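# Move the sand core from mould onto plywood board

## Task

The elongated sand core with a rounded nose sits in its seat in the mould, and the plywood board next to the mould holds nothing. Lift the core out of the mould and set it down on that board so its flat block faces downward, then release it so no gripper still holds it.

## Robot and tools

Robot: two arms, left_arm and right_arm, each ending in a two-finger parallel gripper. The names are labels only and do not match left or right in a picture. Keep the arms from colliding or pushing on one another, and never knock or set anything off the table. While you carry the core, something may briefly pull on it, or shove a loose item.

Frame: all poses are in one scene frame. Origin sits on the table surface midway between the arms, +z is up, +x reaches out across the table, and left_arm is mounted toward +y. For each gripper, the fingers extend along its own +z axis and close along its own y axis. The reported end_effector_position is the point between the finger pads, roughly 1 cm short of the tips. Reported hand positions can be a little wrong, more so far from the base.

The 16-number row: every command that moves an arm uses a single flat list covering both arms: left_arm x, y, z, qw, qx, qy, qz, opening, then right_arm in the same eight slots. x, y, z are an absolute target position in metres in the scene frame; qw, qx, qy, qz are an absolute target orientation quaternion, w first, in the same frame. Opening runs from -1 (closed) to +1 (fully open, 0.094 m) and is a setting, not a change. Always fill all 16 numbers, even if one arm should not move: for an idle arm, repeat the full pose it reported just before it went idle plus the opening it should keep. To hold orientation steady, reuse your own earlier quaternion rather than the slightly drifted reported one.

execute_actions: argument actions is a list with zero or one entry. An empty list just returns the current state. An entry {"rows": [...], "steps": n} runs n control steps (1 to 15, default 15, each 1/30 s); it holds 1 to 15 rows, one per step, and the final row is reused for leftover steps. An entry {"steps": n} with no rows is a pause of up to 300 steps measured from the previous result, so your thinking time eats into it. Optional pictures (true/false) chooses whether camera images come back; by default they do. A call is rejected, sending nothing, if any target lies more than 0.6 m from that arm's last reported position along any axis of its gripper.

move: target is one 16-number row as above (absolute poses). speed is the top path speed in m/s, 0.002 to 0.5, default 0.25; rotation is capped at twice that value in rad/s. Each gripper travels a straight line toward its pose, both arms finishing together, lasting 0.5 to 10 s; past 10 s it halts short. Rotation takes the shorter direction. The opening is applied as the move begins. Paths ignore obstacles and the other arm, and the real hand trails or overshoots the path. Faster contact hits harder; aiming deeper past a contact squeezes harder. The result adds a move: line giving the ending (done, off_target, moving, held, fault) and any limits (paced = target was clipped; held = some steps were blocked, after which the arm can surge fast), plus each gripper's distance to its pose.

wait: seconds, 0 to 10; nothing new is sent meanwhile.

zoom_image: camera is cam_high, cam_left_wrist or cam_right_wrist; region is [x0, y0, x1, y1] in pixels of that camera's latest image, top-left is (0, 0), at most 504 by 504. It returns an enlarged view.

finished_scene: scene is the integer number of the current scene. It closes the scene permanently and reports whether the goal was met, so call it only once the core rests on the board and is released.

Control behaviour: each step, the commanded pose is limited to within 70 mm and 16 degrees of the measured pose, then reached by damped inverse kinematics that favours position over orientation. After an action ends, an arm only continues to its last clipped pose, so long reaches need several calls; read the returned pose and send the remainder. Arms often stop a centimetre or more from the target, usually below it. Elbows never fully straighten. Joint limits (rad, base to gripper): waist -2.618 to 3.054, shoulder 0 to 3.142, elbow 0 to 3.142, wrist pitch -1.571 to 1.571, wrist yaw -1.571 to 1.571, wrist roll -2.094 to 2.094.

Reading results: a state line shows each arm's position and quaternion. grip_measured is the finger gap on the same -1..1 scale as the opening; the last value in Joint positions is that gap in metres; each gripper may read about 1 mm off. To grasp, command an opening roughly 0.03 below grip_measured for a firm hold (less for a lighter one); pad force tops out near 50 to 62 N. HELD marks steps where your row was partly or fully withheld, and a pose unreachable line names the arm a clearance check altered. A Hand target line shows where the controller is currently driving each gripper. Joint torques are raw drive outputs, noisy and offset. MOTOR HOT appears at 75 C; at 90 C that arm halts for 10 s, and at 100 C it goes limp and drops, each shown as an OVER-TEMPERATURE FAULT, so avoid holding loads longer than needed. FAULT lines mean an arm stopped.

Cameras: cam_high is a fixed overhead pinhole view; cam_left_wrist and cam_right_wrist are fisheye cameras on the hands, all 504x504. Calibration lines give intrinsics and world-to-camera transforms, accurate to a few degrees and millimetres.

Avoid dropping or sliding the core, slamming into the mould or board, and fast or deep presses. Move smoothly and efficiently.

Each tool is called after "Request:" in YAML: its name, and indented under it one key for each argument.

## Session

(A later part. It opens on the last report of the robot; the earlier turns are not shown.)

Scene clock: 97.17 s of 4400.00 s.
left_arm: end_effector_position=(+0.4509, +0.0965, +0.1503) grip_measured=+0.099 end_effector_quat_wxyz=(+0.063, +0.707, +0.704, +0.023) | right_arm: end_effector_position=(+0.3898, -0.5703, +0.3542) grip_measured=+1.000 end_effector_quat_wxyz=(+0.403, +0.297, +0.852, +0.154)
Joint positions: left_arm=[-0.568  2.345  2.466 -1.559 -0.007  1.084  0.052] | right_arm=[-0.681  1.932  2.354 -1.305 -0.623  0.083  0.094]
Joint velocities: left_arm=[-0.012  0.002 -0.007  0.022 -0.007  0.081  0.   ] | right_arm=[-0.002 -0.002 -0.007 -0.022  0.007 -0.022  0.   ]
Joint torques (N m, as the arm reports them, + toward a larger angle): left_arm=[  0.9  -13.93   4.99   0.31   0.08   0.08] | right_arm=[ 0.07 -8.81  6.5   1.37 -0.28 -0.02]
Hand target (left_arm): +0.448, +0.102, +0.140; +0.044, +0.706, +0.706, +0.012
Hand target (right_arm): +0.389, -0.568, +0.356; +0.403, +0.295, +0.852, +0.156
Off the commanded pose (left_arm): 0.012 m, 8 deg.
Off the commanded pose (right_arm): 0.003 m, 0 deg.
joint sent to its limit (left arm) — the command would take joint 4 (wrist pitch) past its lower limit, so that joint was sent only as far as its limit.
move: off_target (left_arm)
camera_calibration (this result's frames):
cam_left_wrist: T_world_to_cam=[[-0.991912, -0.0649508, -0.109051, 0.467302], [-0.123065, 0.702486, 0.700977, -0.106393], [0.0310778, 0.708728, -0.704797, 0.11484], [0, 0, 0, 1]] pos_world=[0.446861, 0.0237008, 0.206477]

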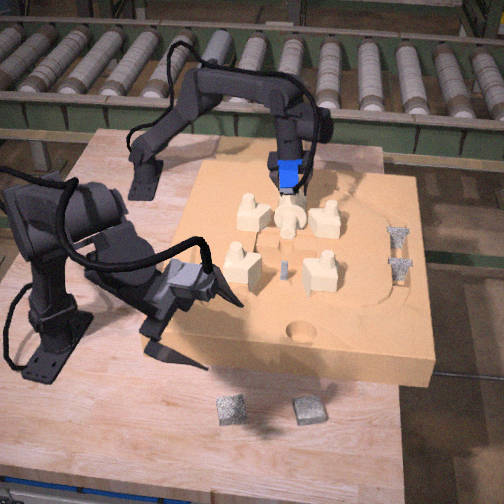

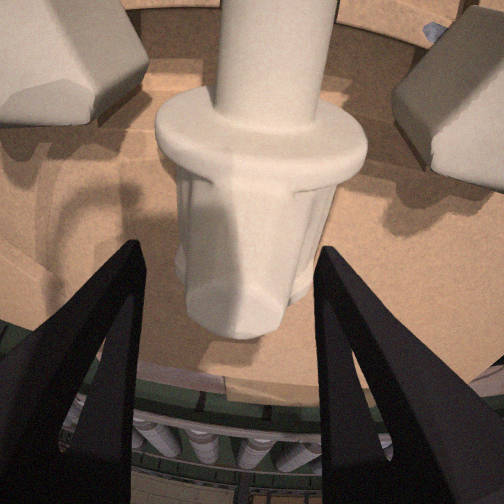

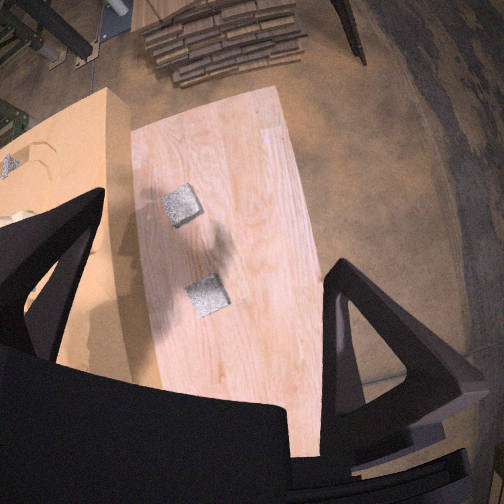

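Request:
move:
  target: [0.448,0.104,0.135,0.085,0.702,0.702,0.06,0.1,0.389,-0.568,0.356,0.403,0.295,0.852,0.156,1]
  speed: 0.02

Request:
move:
  target: [0.448,0.104,0.135,0.085,0.702,0.702,0.06,-0.3,0.389,-0.568,0.356,0.403,0.295,0.852,0.156,1]
  speed: 0.02

Scene clock: 105.97 s of 4400.00 s.
left_arm: end_effector_position=(+0.4495, +0.1092, +0.1277) grip_measured=+0.099 end_effector_quat_wxyz=(+0.073, +0.703, +0.705, +0.056) | right_arm: end_effector_position=(+0.3898, -0.5703, +0.3542) grip_measured=+1.000 end_effector_quat_wxyz=(+0.403, +0.297, +0.852, +0.154)
Joint positions: left_arm=[-0.568  2.196  2.113 -1.316 -0.066  1.08   0.052] | right_arm=[-0.681  1.932  2.354 -1.305 -0.623  0.083  0.094]
Joint velocities: left_arm=[ 0.017 -0.017 -0.017  0.022  0.007 -0.066  0.001] | right_arm=[-0.012  0.007  0.012 -0.051 -0.007 -0.007  0.   ]
Joint torques (N m, as the arm reports them, + toward a larger angle): left_arm=[ -0.86 -16.17   5.49   0.57  -0.07  -0.05] | right_arm=[-0.04 -8.76  6.55  1.36 -0.3  -0.01]
Hand target (left_arm): +0.448, +0.104, +0.134; +0.084, +0.703, +0.703, +0.060
Hand target (right_arm): +0.389, -0.568, +0.356; +0.403, +0.295, +0.852, +0.156
Off the commanded pose (left_arm): 0.009 m, 2 deg.
Off the commanded pose (right_arm): 0.003 m, 0 deg.
After step 90, 3.37 s passed at rest.
move: done
camera_calibration (this result's frames):
cam_left_wrist: T_world_to_cam=[[-0.982308, -0.0726102, -0.172623, 0.468905], [-0.175578, 0.677707, 0.714063, -0.0750522], [0.0651393, 0.731738, -0.678466, 0.0687974], [0, 0, 0, 1]] pos_world=[0.442951, 0.034569, 0.181212]

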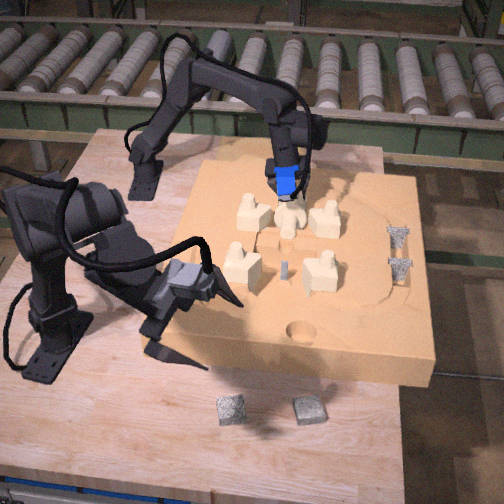

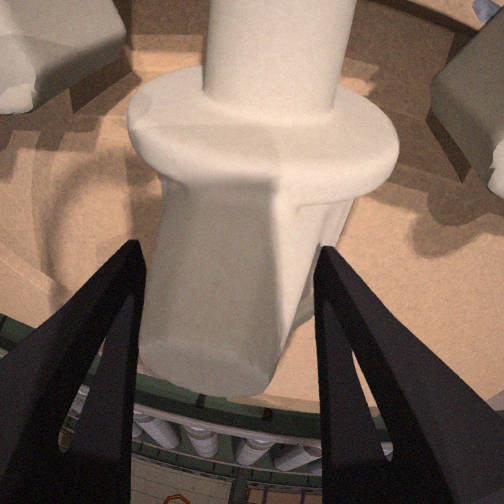

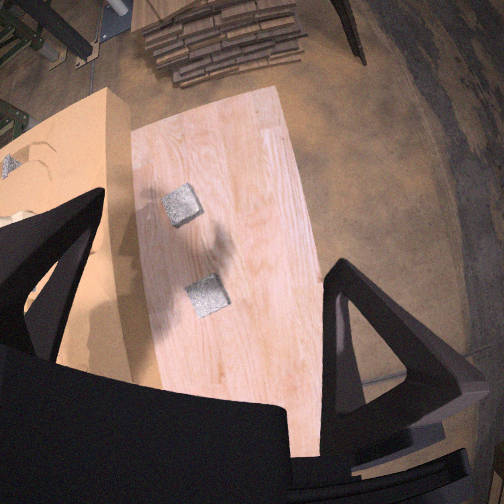

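Scene clock: 106.83 s of 4400.00 s.
left_arm: end_effector_position=(+0.4461, +0.1092, +0.1276) grip_measured=-0.192 end_effector_quat_wxyz=(+0.069, +0.703, +0.706, +0.051) | right_arm: end_effector_position=(+0.3898, -0.5703, +0.3542) grip_measured=+1.000 end_effector_quat_wxyz=(+0.403, +0.297, +0.852, +0.154)
Joint positions: left_arm=[-0.569  2.195  2.113 -1.328 -0.058  1.079  0.038] | right_arm=[-0.681  1.932  2.354 -1.305 -0.623  0.083  0.094]
Joint velocities: left_arm=[-0.012  0.012 -0.007 -0.007 -0.007 -0.022  0.   ] | right_arm=[ 0.002  0.002  0.007 -0.037  0.066  0.007  0.   ]
Joint torques (N m, as the arm reports them, + toward a larger angle): left_arm=[ -0.82 -15.93   5.79   0.68  -0.13  -0.04] | right_arm=[ 0.04 -8.77  6.56  1.37 -0.28 -0.04]
Hand target (left_arm): +0.448, +0.104, +0.135; +0.085, +0.703, +0.703, +0.060
Hand target (right_arm): +0.389, -0.568, +0.356; +0.403, +0.295, +0.852, +0.156
Off the commanded pose (left_arm): 0.009 m, 2 deg.
Off the commanded pose (right_arm): 0.003 m, 0 deg.
move: done
camera_calibration (this result's frames):
cam_left_wrist: T_world_to_cam=[[-0.984618, -0.0719748, -0.159209, 0.464817], [-0.165278, 0.679199, 0.715103, -0.0804794], [0.0566652, 0.730417, -0.680647, 0.0731684], [0, 0, 0, 1]] pos_world=[0.440219, 0.0346731, 0.181356]

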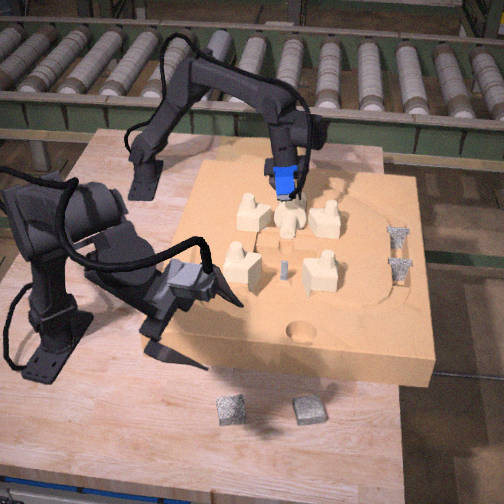

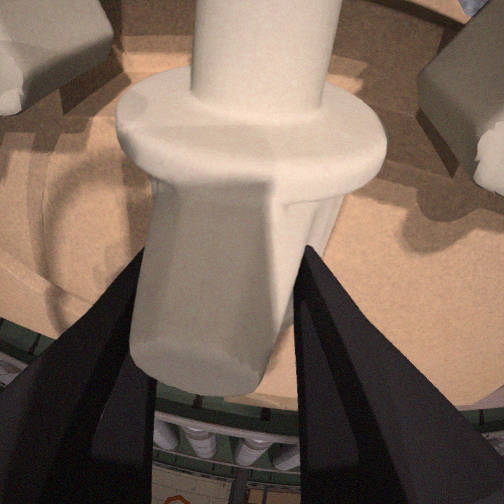

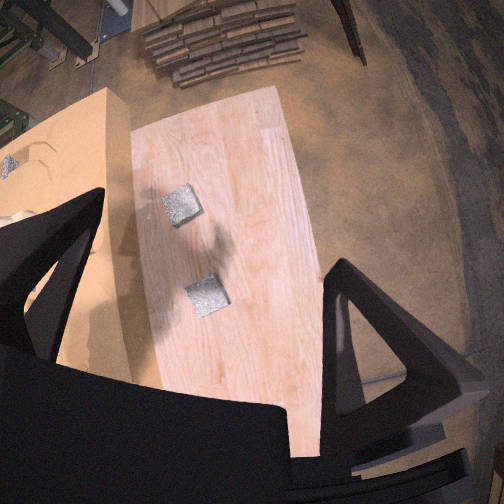

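Request:
move:
  target: [0.448,0.104,0.135,0.085,0.702,0.702,0.06,0.1,0.389,-0.568,0.356,0.403,0.295,0.852,0.156,1]
  speed: 0.02

Request:
move:
  target: [0.447,0.086,0.135,0.085,0.702,0.702,0.06,0.1,0.389,-0.568,0.356,0.403,0.295,0.852,0.156,1]
  speed: 0.02

Scene clock: 113.63 s of 4400.00 s.
left_arm: end_effector_position=(+0.4499, +0.1087, +0.1283) grip_measured=+0.098 end_effector_quat_wxyz=(+0.074, +0.703, +0.705, +0.057) | right_arm: end_effector_position=(+0.3898, -0.5703, +0.3542) grip_measured=+1.000 end_effector_quat_wxyz=(+0.403, +0.297, +0.852, +0.154)
Joint positions: left_arm=[-0.569  2.195  2.113 -1.313 -0.066  1.079  0.052] | right_arm=[-0.681  1.932  2.354 -1.305 -0.623  0.083  0.094]
Joint velocities: left_arm=[-0.022 -0.022  0.002  0.007  0.007 -0.022  0.   ] | right_arm=[ 0.007 -0.007 -0.012 -0.022 -0.022  0.007  0.   ]
Joint torques (N m, as the arm reports them, + toward a larger angle): left_arm=[ -0.83 -15.96   5.77   0.6   -0.05  -0.04] | right_arm=[ 0.04 -8.81  6.52  1.38 -0.29 -0.03]
Hand target (left_arm): +0.448, +0.104, +0.135; +0.085, +0.703, +0.703, +0.060
Hand target (right_arm): +0.389, -0.568, +0.356; +0.403, +0.295, +0.852, +0.156
Off the commanded pose (left_arm): 0.008 m, 1 deg.
Off the commanded pose (right_arm): 0.003 m, 0 deg.
After step 90, 2.63 s passed at rest.
move: done
camera_calibration (this result's frames):
cam_left_wrist: T_world_to_cam=[[-0.981758, -0.073279, -0.175446, 0.469564], [-0.177972, 0.6789, 0.712334, -0.0739629], [0.0669115, 0.730564, -0.679557, 0.0689609], [0, 0, 0, 1]] pos_world=[0.443221, 0.0342422, 0.181933]

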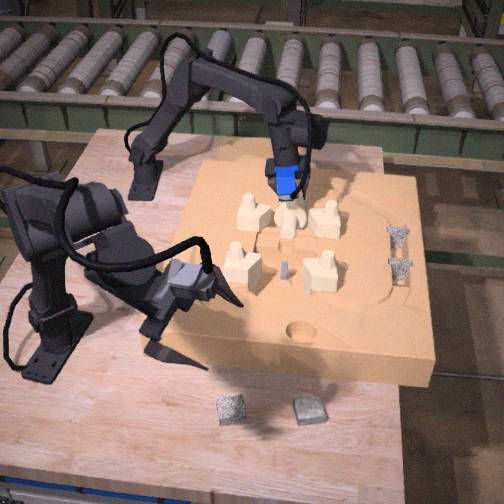

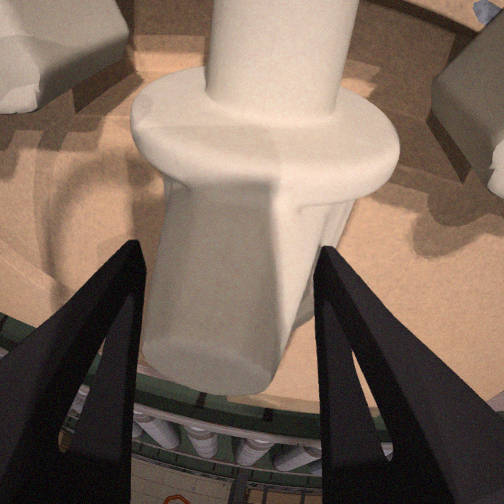

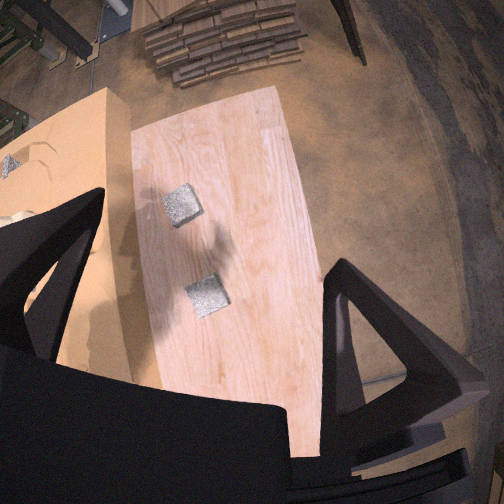

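Scene clock: 115.10 s of 4400.00 s.
left_arm: end_effector_position=(+0.4479, +0.0910, +0.1322) grip_measured=+0.098 end_effector_quat_wxyz=(+0.084, +0.703, +0.704, +0.060) | right_arm: end_effector_position=(+0.3898, -0.5703, +0.3542) grip_measured=+1.000 end_effector_quat_wxyz=(+0.403, +0.297, +0.852, +0.154)
Joint positions: left_arm=[-0.607  2.208  2.145 -1.314 -0.073  1.045  0.052] | right_arm=[-0.681  1.932  2.354 -1.305 -0.623  0.083  0.094]
Joint velocities: left_arm=[ 0.002  0.007  0.002 -0.007  0.022 -0.007  0.001] | right_arm=[-0.017 -0.002 -0.027 -0.037 -0.037  0.051  0.   ]
Joint torques (N m, as the arm reports them, + toward a larger angle): left_arm=[ -0.79 -13.61   9.22   0.42  -0.07  -0.06] | right_arm=[ 0.03 -8.78  6.53  1.37 -0.28 -0.03]
Hand target (left_arm): +0.447, +0.086, +0.135; +0.086, +0.703, +0.703, +0.061
Hand target (right_arm): +0.389, -0.568, +0.356; +0.403, +0.295, +0.852, +0.156
Off the commanded pose (left_arm): 0.006 m, 0 deg.
Off the commanded pose (right_arm): 0.003 m, 0 deg.
move: done
camera_calibration (this result's frames):
cam_left_wrist: T_world_to_cam=[[-0.978498, -0.0723389, -0.193152, 0.467733], [-0.189367, 0.686204, 0.702328, -0.0592468], [0.0817362, 0.723803, -0.685148, 0.0793572], [0, 0, 0, 1]] pos_world=[0.439971, 0.0170517, 0.186326]

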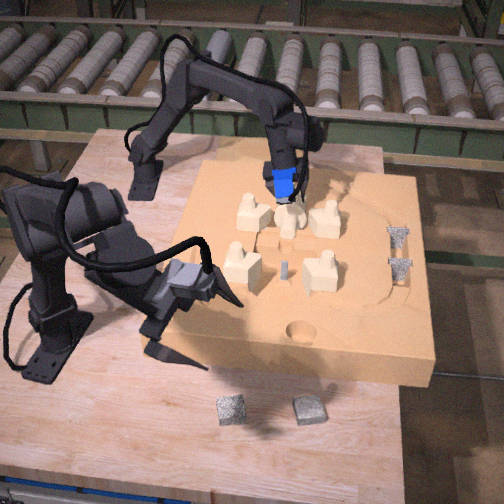

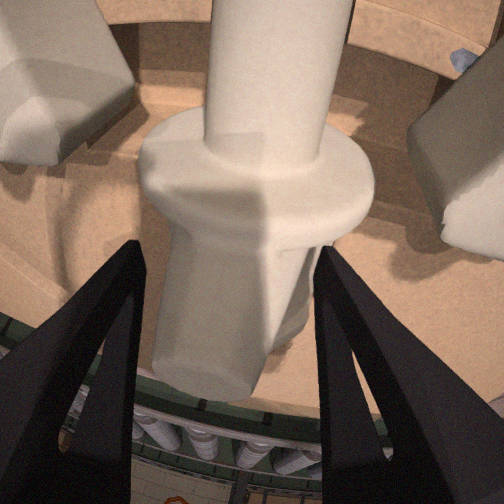

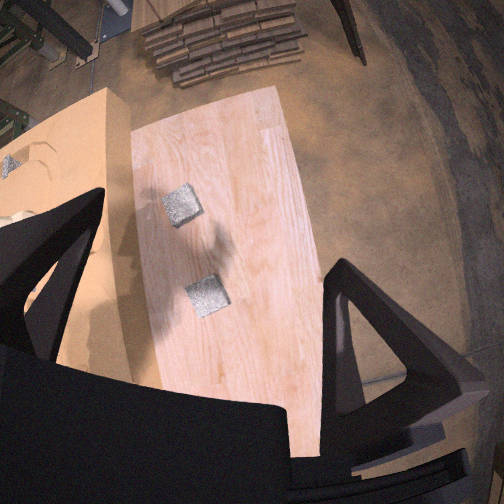

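Request:
move:
  target: [0.447,0.089,0.133,0.085,0.702,0.702,0.06,-0.3,0.389,-0.568,0.356,0.403,0.295,0.852,0.156,1]
  speed: 0.02

Scene clock: 121.37 s of 4400.00 s.
left_arm: end_effector_position=(+0.4458, +0.0913, +0.1317) grip_measured=-0.204 end_effector_quat_wxyz=(+0.081, +0.703, +0.704, +0.057) | right_arm: end_effector_position=(+0.3898, -0.5703, +0.3542) grip_measured=+1.000 end_effector_quat_wxyz=(+0.403, +0.297, +0.852, +0.154)
Joint positions: left_arm=[-0.607  2.208  2.145 -1.322 -0.069  1.045  0.037] | right_arm=[-0.681  1.932  2.354 -1.305 -0.623  0.083  0.094]
Joint velocities: left_arm=[-0.012  0.002 -0.002 -0.022 -0.066  0.007  0.   ] | right_arm=[ 0.022 -0.007  0.002  0.022 -0.007  0.022  0.   ]
Joint torques (N m, as the arm reports them, + toward a larger angle): left_arm=[ -0.31 -14.26   7.13   0.57  -0.1    0.  ] | right_arm=[ 0.04 -8.8   6.52  1.37 -0.28 -0.04]
Hand target (left_arm): +0.447, +0.089, +0.133; +0.085, +0.703, +0.703, +0.060
Hand target (right_arm): +0.389, -0.568, +0.356; +0.403, +0.295, +0.852, +0.156
Off the commanded pose (left_arm): 0.003 m, 1 deg.
Off the commanded pose (right_arm): 0.003 m, 0 deg.
After step 90, 2.57 s passed at rest.
move: done
camera_calibration (this result's frames):
cam_left_wrist: T_world_to_cam=[[-0.980293, -0.0714569, -0.18417, 0.465165], [-0.182314, 0.686239, 0.704158, -0.0629202], [0.0760678, 0.723858, -0.685743, 0.081629], [0, 0, 0, 1]] pos_world=[0.438318, 0.0173297, 0.185952]

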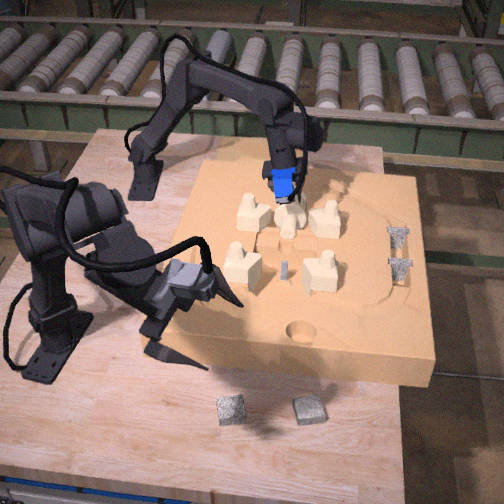

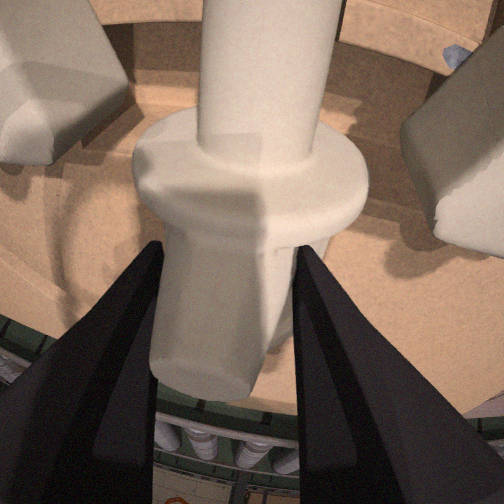

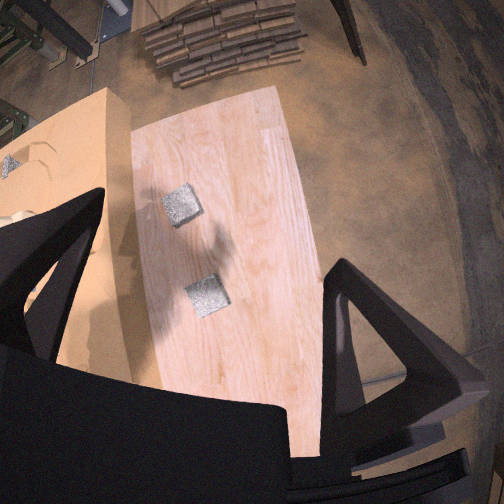

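Request:
move:
  target: [0.446,0.091,0.165,0.085,0.702,0.702,0.06,-0.3,0.389,-0.568,0.356,0.403,0.295,0.852,0.156,1]
  speed: 0.01

Scene clock: 132.70 s of 4400.00 s.
left_arm: end_effector_position=(+0.4460, +0.0911, +0.1391) grip_measured=-0.207 end_effector_quat_wxyz=(+0.063, +0.704, +0.705, +0.052) | right_arm: end_effector_position=(+0.3898, -0.5703, +0.3542) grip_measured=+1.000 end_effector_quat_wxyz=(+0.403, +0.297, +0.852, +0.154)
Joint positions: left_arm=[-0.607  2.274  2.292 -1.44  -0.068  1.044  0.037] | right_arm=[-0.681  1.932  2.354 -1.305 -0.623  0.083  0.094]
Joint velocities: left_arm=[ 0.002  0.002  0.007 -0.022 -0.007  0.037  0.001] | right_arm=[-0.002 -0.017  0.007  0.051 -0.007  0.037  0.   ]
Joint torques (N m, as the arm reports them, + toward a larger angle): left_arm=[ -0.1  -17.36  10.6    0.24  -0.1    0.03] | right_arm=[ 0.03 -8.81  6.58  1.38 -0.29 -0.02]
Hand target (left_arm): +0.446, +0.091, +0.165; +0.086, +0.703, +0.703, +0.060
Hand target (right_arm): +0.389, -0.568, +0.356; +0.403, +0.295, +0.852, +0.156
Off the commanded pose (left_arm): 0.026 m, 3 deg.
Off the commanded pose (right_arm): 0.003 m, 0 deg.
After step 90, 4.77 s passed at rest.
move: off_target (left_arm)
camera_calibration (this result's frames):
cam_left_wrist: T_world_to_cam=[[-0.985675, -0.0690431, -0.153877, 0.46469], [-0.159873, 0.673089, 0.722075, -0.07926], [0.0537183, 0.736332, -0.674485, 0.0941049], [0, 0, 0, 1]] pos_world=[0.440307, 0.0161403, 0.192209]

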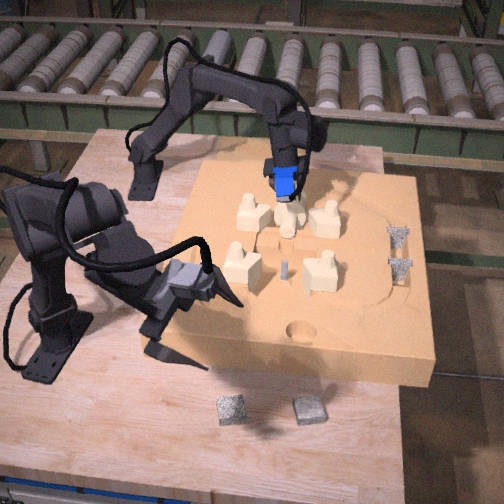

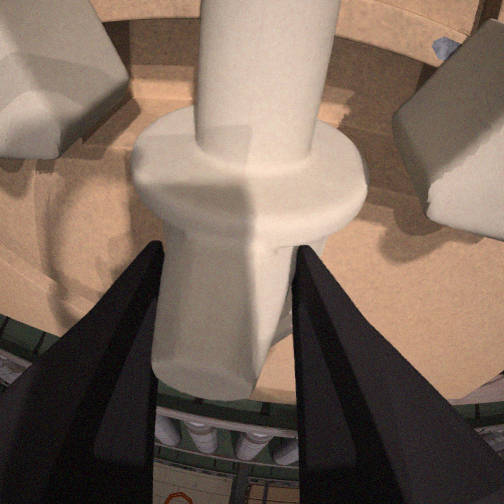

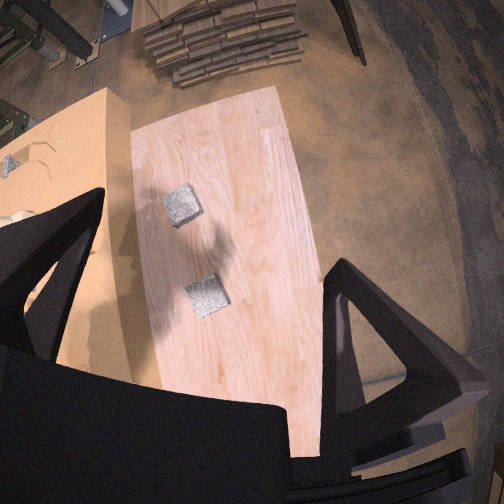

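Request:
move:
  target: [0.446,0.091,0.195,0.085,0.702,0.702,0.06,-0.3,0.389,-0.568,0.356,0.403,0.295,0.852,0.156,1]
  speed: 0.008

Scene clock: 142.40 s of 4400.00 s.
left_arm: end_effector_position=(+0.4456, +0.0917, +0.1509) grip_measured=-0.211 end_effector_quat_wxyz=(+0.053, +0.705, +0.705, +0.050) | right_arm: end_effector_position=(+0.3898, -0.5703, +0.3542) grip_measured=+1.000 end_effector_quat_wxyz=(+0.403, +0.297, +0.852, +0.154)
Joint positions: left_arm=[-0.607  2.335  2.451 -1.558 -0.07   1.044  0.037] | right_arm=[-0.681  1.932  2.354 -1.305 -0.623  0.083  0.094]
Joint velocities: left_arm=[ 0.007 -0.012 -0.012  0.007 -0.022 -0.022 -0.   ] | right_arm=[ 0.017 -0.022  0.007  0.022 -0.037 -0.066  0.   ]
Joint torques (N m, as the arm reports them, + toward a larger angle): left_arm=[ -0.13 -20.8   10.41   0.3   -0.08   0.05] | right_arm=[ 0.04 -8.81  6.56  1.36 -0.27 -0.02]
Hand target (left_arm): +0.445, +0.092, +0.193; +0.099, +0.702, +0.702, +0.064
Hand target (right_arm): +0.389, -0.568, +0.356; +0.403, +0.295, +0.852, +0.156
Off the commanded pose (left_arm): 0.044 m, 4 deg.
Off the commanded pose (right_arm): 0.003 m, 0 deg.
joint sent to its limit (left arm) — the command would take joint 4 (wrist pitch) past its lower limit, so that joint was sent only as far as its limit.
move: off_target (left_arm)
camera_calibration (this result's frames):
cam_left_wrist: T_world_to_cam=[[-0.988202, -0.0674903, -0.137487, 0.464698], [-0.14734, 0.663994, 0.733078, -0.0946743], [0.0418152, 0.744686, -0.666104, 0.104921], [0, 0, 0, 1]] pos_world=[0.440879, 0.0160928, 0.203182]

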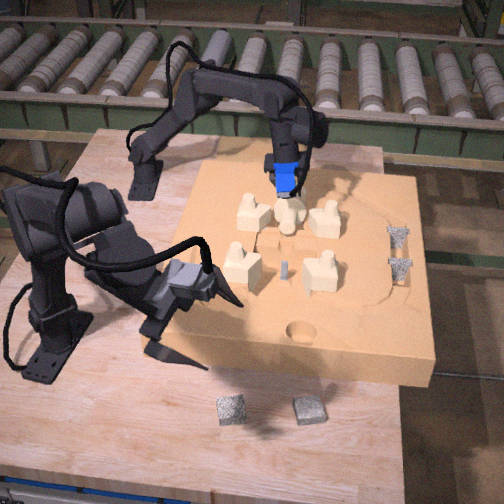

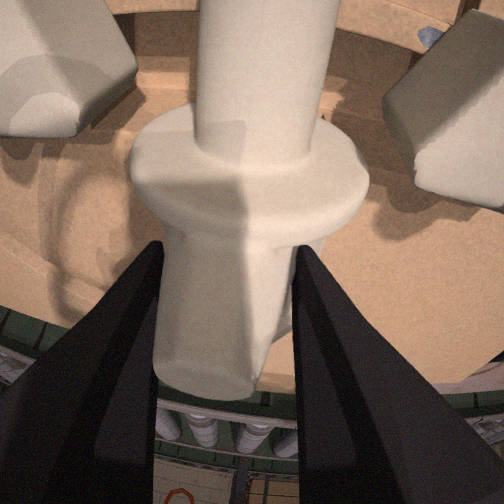

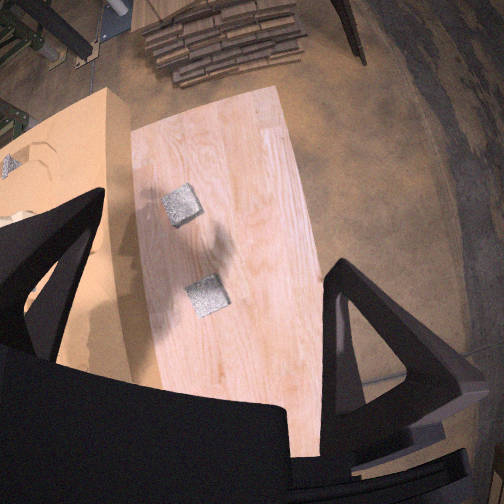

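Request:
move:
  target: [0.446,0.095,0.215,0.1,0.701,0.701,0.075,-0.3,0.389,-0.568,0.356,0.403,0.295,0.852,0.156,1]
  speed: 0.01

Scene clock: 152.43 s of 4400.00 s.
left_arm: end_effector_position=(+0.4419, +0.0957, +0.1714) grip_measured=-0.211 end_effector_quat_wxyz=(+0.068, +0.704, +0.705, +0.058) | right_arm: end_effector_position=(+0.3898, -0.5703, +0.3542) grip_measured=+1.000 end_effector_quat_wxyz=(+0.403, +0.297, +0.852, +0.154)
Joint positions: left_arm=[-0.607  2.289  2.451 -1.572 -0.079  1.044  0.037] | right_arm=[-0.681  1.932  2.354 -1.305 -0.623  0.083  0.094]
Joint velocities: left_arm=[-0.012  0.002 -0.012 -0.037 -0.007 -0.051  0.001] | right_arm=[-0.017  0.007  0.002  0.007 -0.007  0.11   0.   ]
Joint torques (N m, as the arm reports them, + toward a larger angle): left_arm=[ -0.2  -19.78  10.99   0.46  -0.21   0.08] | right_arm=[ 0.   -8.81  6.53  1.35 -0.27 -0.02]
Hand target (left_arm): +0.444, +0.096, +0.213; +0.119, +0.700, +0.700, +0.081
Hand target (right_arm): +0.389, -0.568, +0.356; +0.403, +0.295, +0.852, +0.156
Off the commanded pose (left_arm): 0.044 m, 4 deg.
Off the commanded pose (right_arm): 0.003 m, 0 deg.
joint sent to its limit (left arm) — the command would take joint 4 (wrist pitch) past its lower limit, so that joint was sent only as far as its limit.
After step 90, 0.40 s passed at rest.
move: off_target (left_arm)
camera_calibration (this result's frames):
cam_left_wrist: T_world_to_cam=[[-0.983048, -0.0701655, -0.169391, 0.467525], [-0.1722, 0.670567, 0.721586, -0.100592], [0.0629578, 0.738523, -0.671282, 0.107878], [0, 0, 0, 1]] pos_world=[0.435486, 0.0205876, 0.224197]

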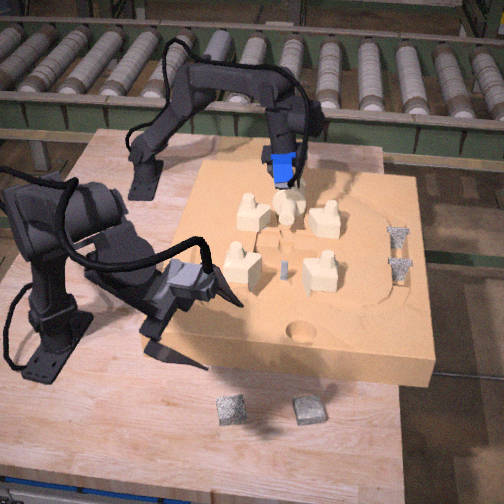

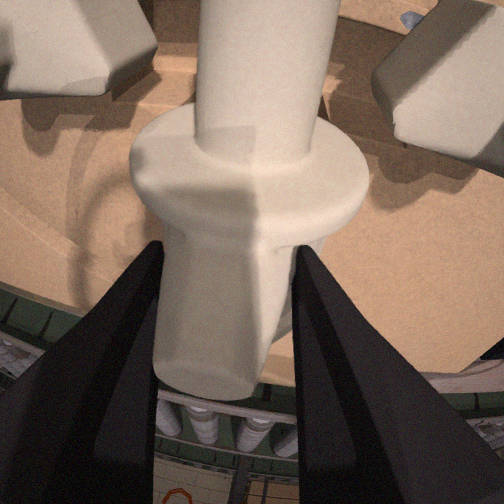

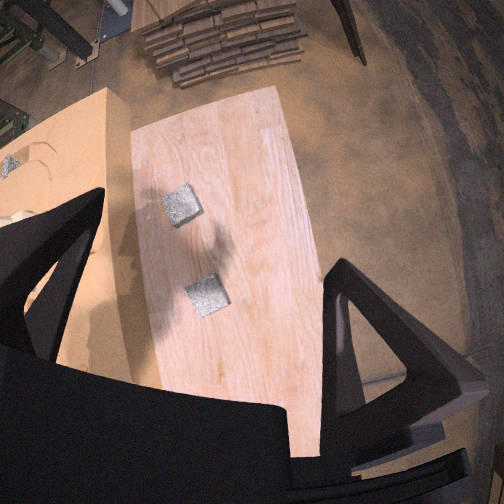

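Request:
move:
  target: [0.42,0.28,0.24,0.12,0.7,0.7,0.08,-0.3,0.389,-0.568,0.356,0.403,0.295,0.852,0.156,1]
  speed: 0.04

Scene clock: 160.40 s of 4400.00 s.
left_arm: end_effector_position=(+0.4196, +0.2802, +0.2139) grip_measured=-0.250 end_effector_quat_wxyz=(+0.079, +0.703, +0.704, +0.061) | right_arm: end_effector_position=(+0.3898, -0.5703, +0.3542) grip_measured=+1.000 end_effector_quat_wxyz=(+0.403, +0.297, +0.852, +0.154)
Joint positions: left_arm=[-0.174  1.891  2.009 -1.488  0.006  1.471  0.035] | right_arm=[-0.681  1.932  2.354 -1.305 -0.623  0.083  0.094]
Joint velocities: left_arm=[ 0.002  0.002  0.002 -0.095  0.007 -0.022 -0.   ] | right_arm=[ 0.012 -0.002 -0.002  0.007 -0.037 -0.081  0.   ]
Joint torques (N m, as the arm reports them, + toward a larger angle): left_arm=[  0.76 -15.44   7.55   0.7    0.22   0.07] | right_arm=[ 0.07 -8.81  6.55  1.37 -0.29 -0.02]
Hand target (left_arm): +0.420, +0.279, +0.239; +0.120, +0.700, +0.700, +0.079
Hand target (right_arm): +0.389, -0.568, +0.356; +0.403, +0.295, +0.852, +0.156
Off the commanded pose (left_arm): 0.026 m, 5 deg.
Off the commanded pose (right_arm): 0.003 m, 0 deg.
move: off_target (left_arm)
camera_calibration (this result's frames):
cam_left_wrist: T_world_to_cam=[[-0.979746, -0.0701698, -0.187546, 0.468267], [-0.184585, 0.679556, 0.710022, -0.253618], [0.0776258, 0.73026, -0.678745, -0.000724925], [0, 0, 0, 1]] pos_world=[0.412025, 0.205736, 0.267404]

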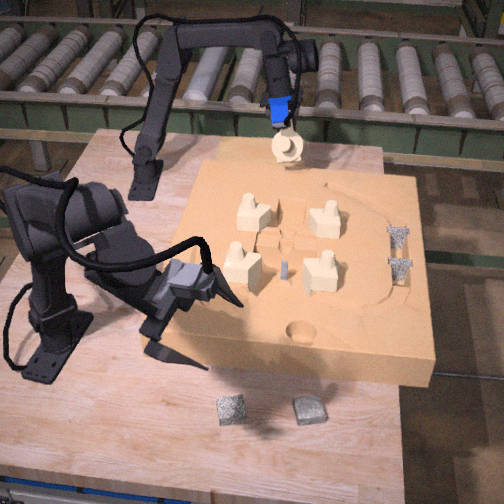

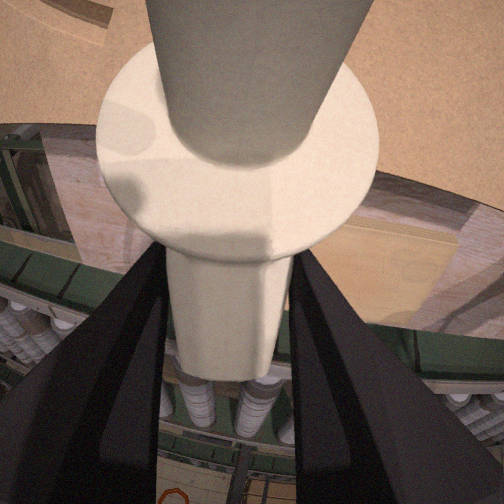

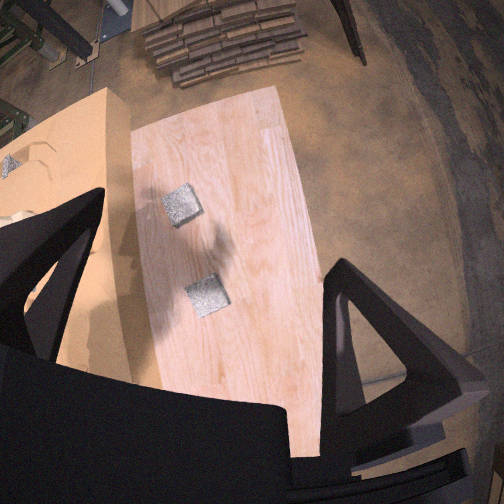

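Request:
move:
  target: [0.34,0.49,0.2,-0.043,0.706,0.683,0.182,-0.3,0.389,-0.568,0.356,0.403,0.295,0.852,0.156,1]
  speed: 0.04

Scene clock: 176.30 s of 4400.00 s.
left_arm: end_effector_position=(+0.3369, +0.4791, +0.1772) grip_measured=-0.250 end_effector_quat_wxyz=(-0.051, +0.717, +0.683, +0.129) | right_arm: end_effector_position=(+0.3898, -0.5703, +0.3542) grip_measured=+1.000 end_effector_quat_wxyz=(+0.403, +0.297, +0.852, +0.154)
Joint positions: left_arm=[ 0.31   1.656  1.558 -1.267 -0.19   2.023  0.035] | right_arm=[-0.681  1.932  2.354 -1.305 -0.623  0.083  0.094]
Joint velocities: left_arm=[-0.002 -0.002 -0.002 -0.022 -0.007  0.051 -0.   ] | right_arm=[-0.002  0.002 -0.022  0.007  0.051 -0.081  0.   ]
Joint torques (N m, as the arm reports them, + toward a larger angle): left_arm=[  0.92 -12.94   7.57   0.86  -0.31   0.08] | right_arm=[ 0.09 -8.77  6.58  1.37 -0.29 -0.03]
Hand target (left_arm): +0.341, +0.488, +0.200; -0.043, +0.706, +0.684, +0.179
Hand target (right_arm): +0.389, -0.568, +0.356; +0.403, +0.295, +0.852, +0.156
Off the commanded pose (left_arm): 0.025 m, 6 deg.
Off the commanded pose (right_arm): 0.003 m, 0 deg.
After step 90, 6.93 s passed at rest.
move: off_target (left_arm)
camera_calibration (this result's frames):
cam_left_wrist: T_world_to_cam=[[-0.993583, -0.00640105, -0.112926, 0.355173], [-0.103535, 0.453448, 0.885249, -0.32805], [0.0455397, 0.89126, -0.451201, -0.271067], [0, 0, 0, 1]] pos_world=[0.331273, 0.392618, 0.208209]

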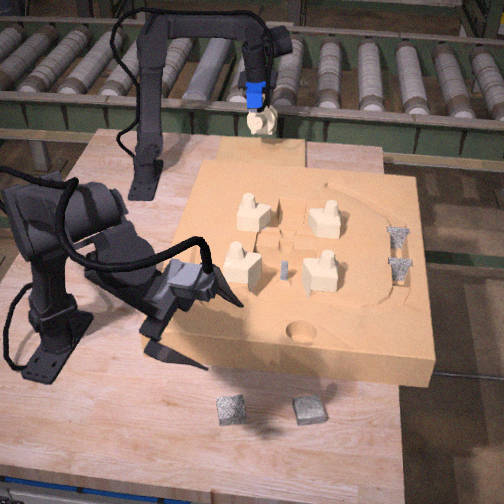

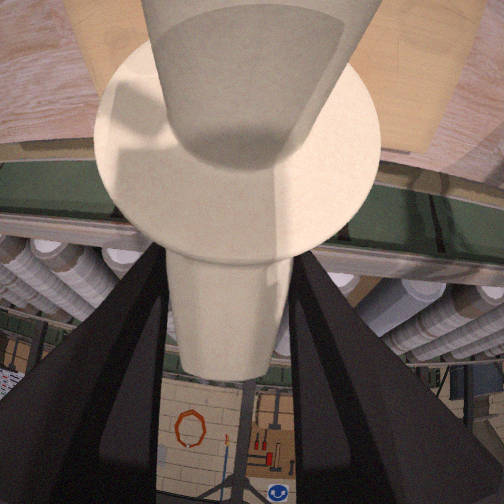

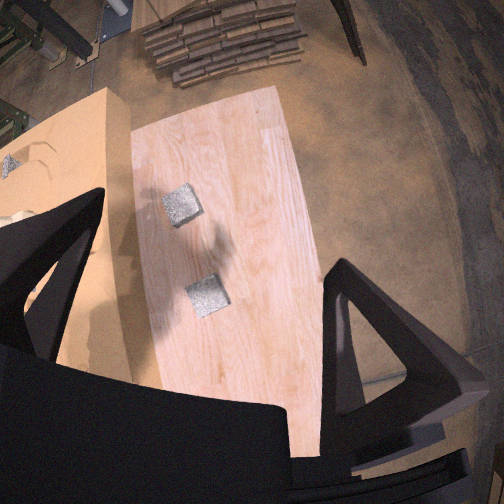

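Request:
zoom_image:
  camera: "cam_high"
  region: [200, 60, 330, 180]

Region (200, 60, 330, 180) of cam_high's 504x504 image, scaled by 3.877, with more detail than that image has; it fills the top 465 rows of this view, and the rest is white.

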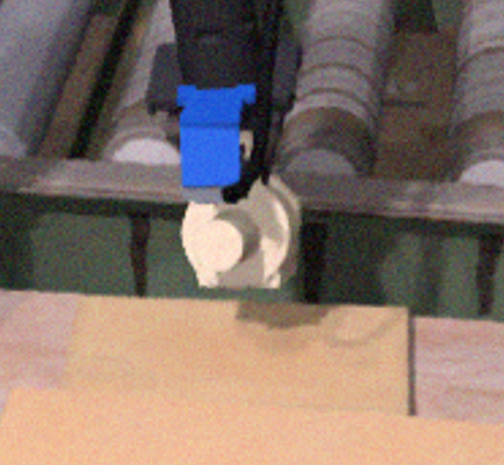

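Request:
move:
  target: [0.335,0.465,0.125,-0.06,0.706,0.68,0.2,-0.3,0.389,-0.568,0.356,0.403,0.295,0.852,0.156,1]
  speed: 0.025

Scene clock: 186.77 s of 4400.00 s.
left_arm: end_effector_position=(+0.3199, +0.4578, +0.1169) grip_measured=-0.250 end_effector_quat_wxyz=(-0.070, +0.716, +0.678, +0.155) | right_arm: end_effector_position=(+0.3898, -0.5703, +0.3542) grip_measured=+1.000 end_effector_quat_wxyz=(+0.403, +0.297, +0.852, +0.154)
Joint positions: left_arm=[ 0.229  1.539  1.183 -0.992 -0.261  1.959  0.035] | right_arm=[-0.681  1.932  2.354 -1.305 -0.623  0.083  0.094]
Joint velocities: left_arm=[-0.007  0.002 -0.012  0.022  0.007  0.095  0.   ] | right_arm=[-0.002 -0.002 -0.002  0.037  0.007 -0.007  0.   ]
Joint torques (N m, as the arm reports them, + toward a larger angle): left_arm=[-0.32 -9.07  5.97  1.17 -0.39 -0.04] | right_arm=[ 0.06 -8.79  6.53  1.37 -0.29 -0.03]
Hand target (left_arm): +0.334, +0.465, +0.126; -0.061, +0.704, +0.679, +0.198
Hand target (right_arm): +0.389, -0.568, +0.356; +0.403, +0.295, +0.852, +0.156
Off the commanded pose (left_arm): 0.019 m, 5 deg.
Off the commanded pose (right_arm): 0.003 m, 0 deg.
After step 90, 4.37 s passed at rest.
move: off_target (left_arm)
camera_calibration (this result's frames):
cam_left_wrist: T_world_to_cam=[[-0.992274, 0.00618157, -0.123908, 0.326524], [-0.111276, 0.397261, 0.910934, -0.241567], [0.054855, 0.917685, -0.393505, -0.300323], [0, 0, 0, 1]] pos_world=[0.313595, 0.369548, 0.142332]

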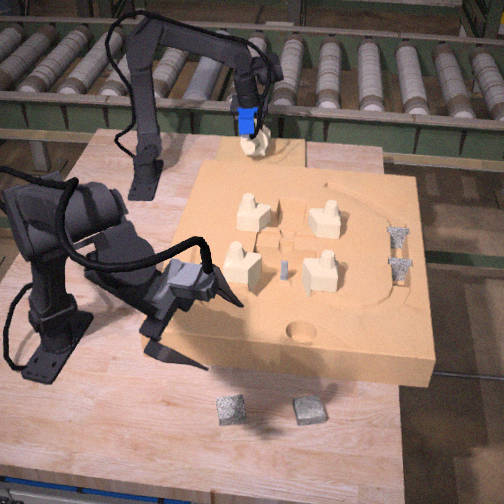

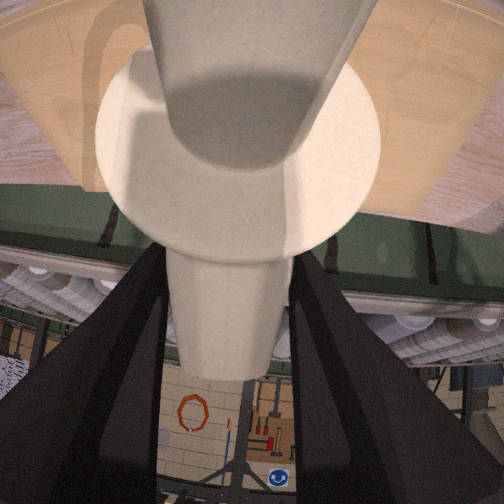

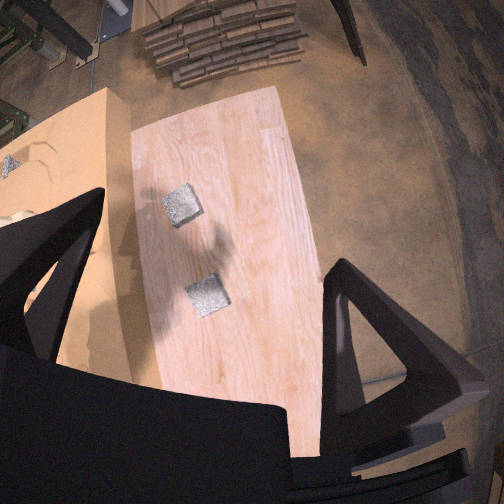

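Request:
move:
  target: [0.33,0.465,0.095,-0.06,0.706,0.68,0.2,-0.3,0.389,-0.568,0.356,0.403,0.295,0.852,0.156,1]
  speed: 0.01

Request:
zoom_image:
  camera: "cam_high"
  region: [200, 80, 330, 180]

Scene clock: 198.27 s of 4400.00 s.
left_arm: end_effector_position=(+0.3215, +0.4563, +0.1055) grip_measured=-0.256 end_effector_quat_wxyz=(-0.063, +0.714, +0.672, +0.186) | right_arm: end_effector_position=(+0.3898, -0.5703, +0.3542) grip_measured=+1.000 end_effector_quat_wxyz=(+0.403, +0.297, +0.852, +0.154)
Joint positions: left_arm=[ 0.214  1.495  1.077 -0.869 -0.277  1.96   0.035] | right_arm=[-0.681  1.932  2.354 -1.305 -0.623  0.083  0.094]
Joint velocities: left_arm=[-0.002 -0.012 -0.017 -0.007 -0.007  0.007 -0.001] | right_arm=[-0.007 -0.012 -0.002 -0.007 -0.022 -0.022  0.   ]
Joint torques (N m, as the arm reports them, + toward a larger angle): left_arm=[ 1.09 -4.77  4.58  1.26 -0.23 -0.03] | right_arm=[ 0.01 -8.79  6.52  1.36 -0.28 -0.03]
Hand target (left_arm): +0.329, +0.464, +0.095; -0.061, +0.704, +0.679, +0.199
Hand target (right_arm): +0.389, -0.568, +0.356; +0.403, +0.295, +0.852, +0.156
Off the commanded pose (left_arm): 0.016 m, 2 deg.
Off the commanded pose (right_arm): 0.003 m, 0 deg.
After step 90, 3.60 s passed at rest.
move: off_target (left_arm)
camera_calibration (this result's frames):
cam_left_wrist: T_world_to_cam=[[-0.984003, 0.0221559, -0.176768, 0.322234], [-0.156335, 0.368381, 0.916436, -0.203264], [0.0854223, 0.929411, -0.359024, -0.322355], [0, 0, 0, 1]] pos_world=[0.312839, 0.367339, 0.127506]

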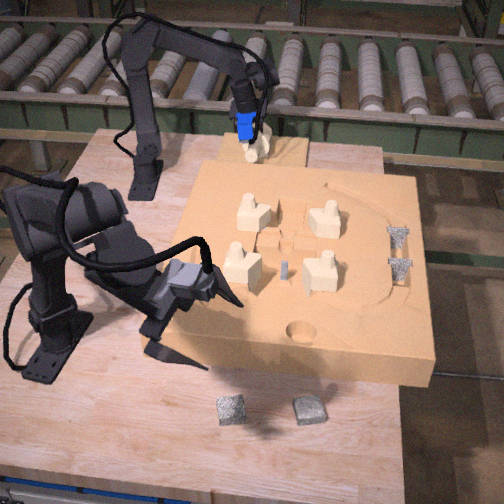

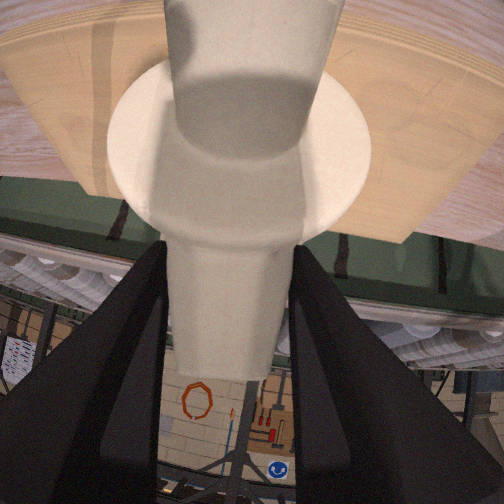

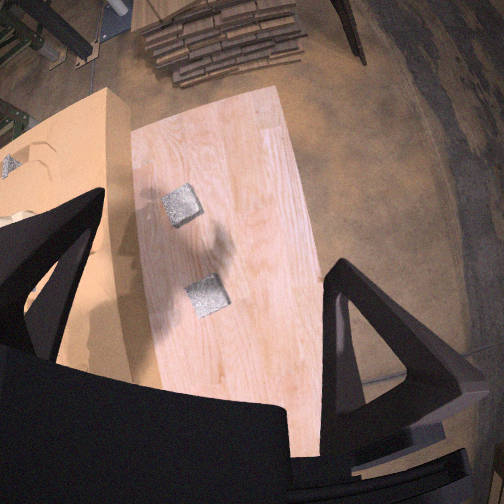

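Region (200, 80, 330, 180) of cam_high's 504x504 image, scaled by 3.877, with more detail than that image has; it fills the top 388 rows of this view, and the rest is white.

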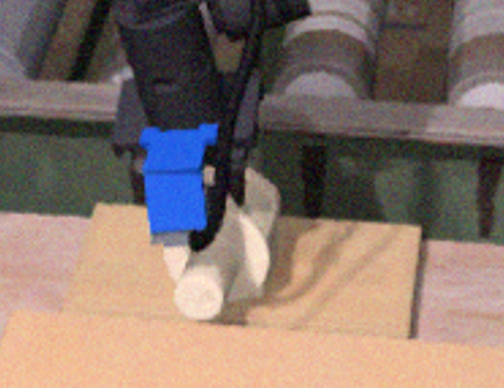

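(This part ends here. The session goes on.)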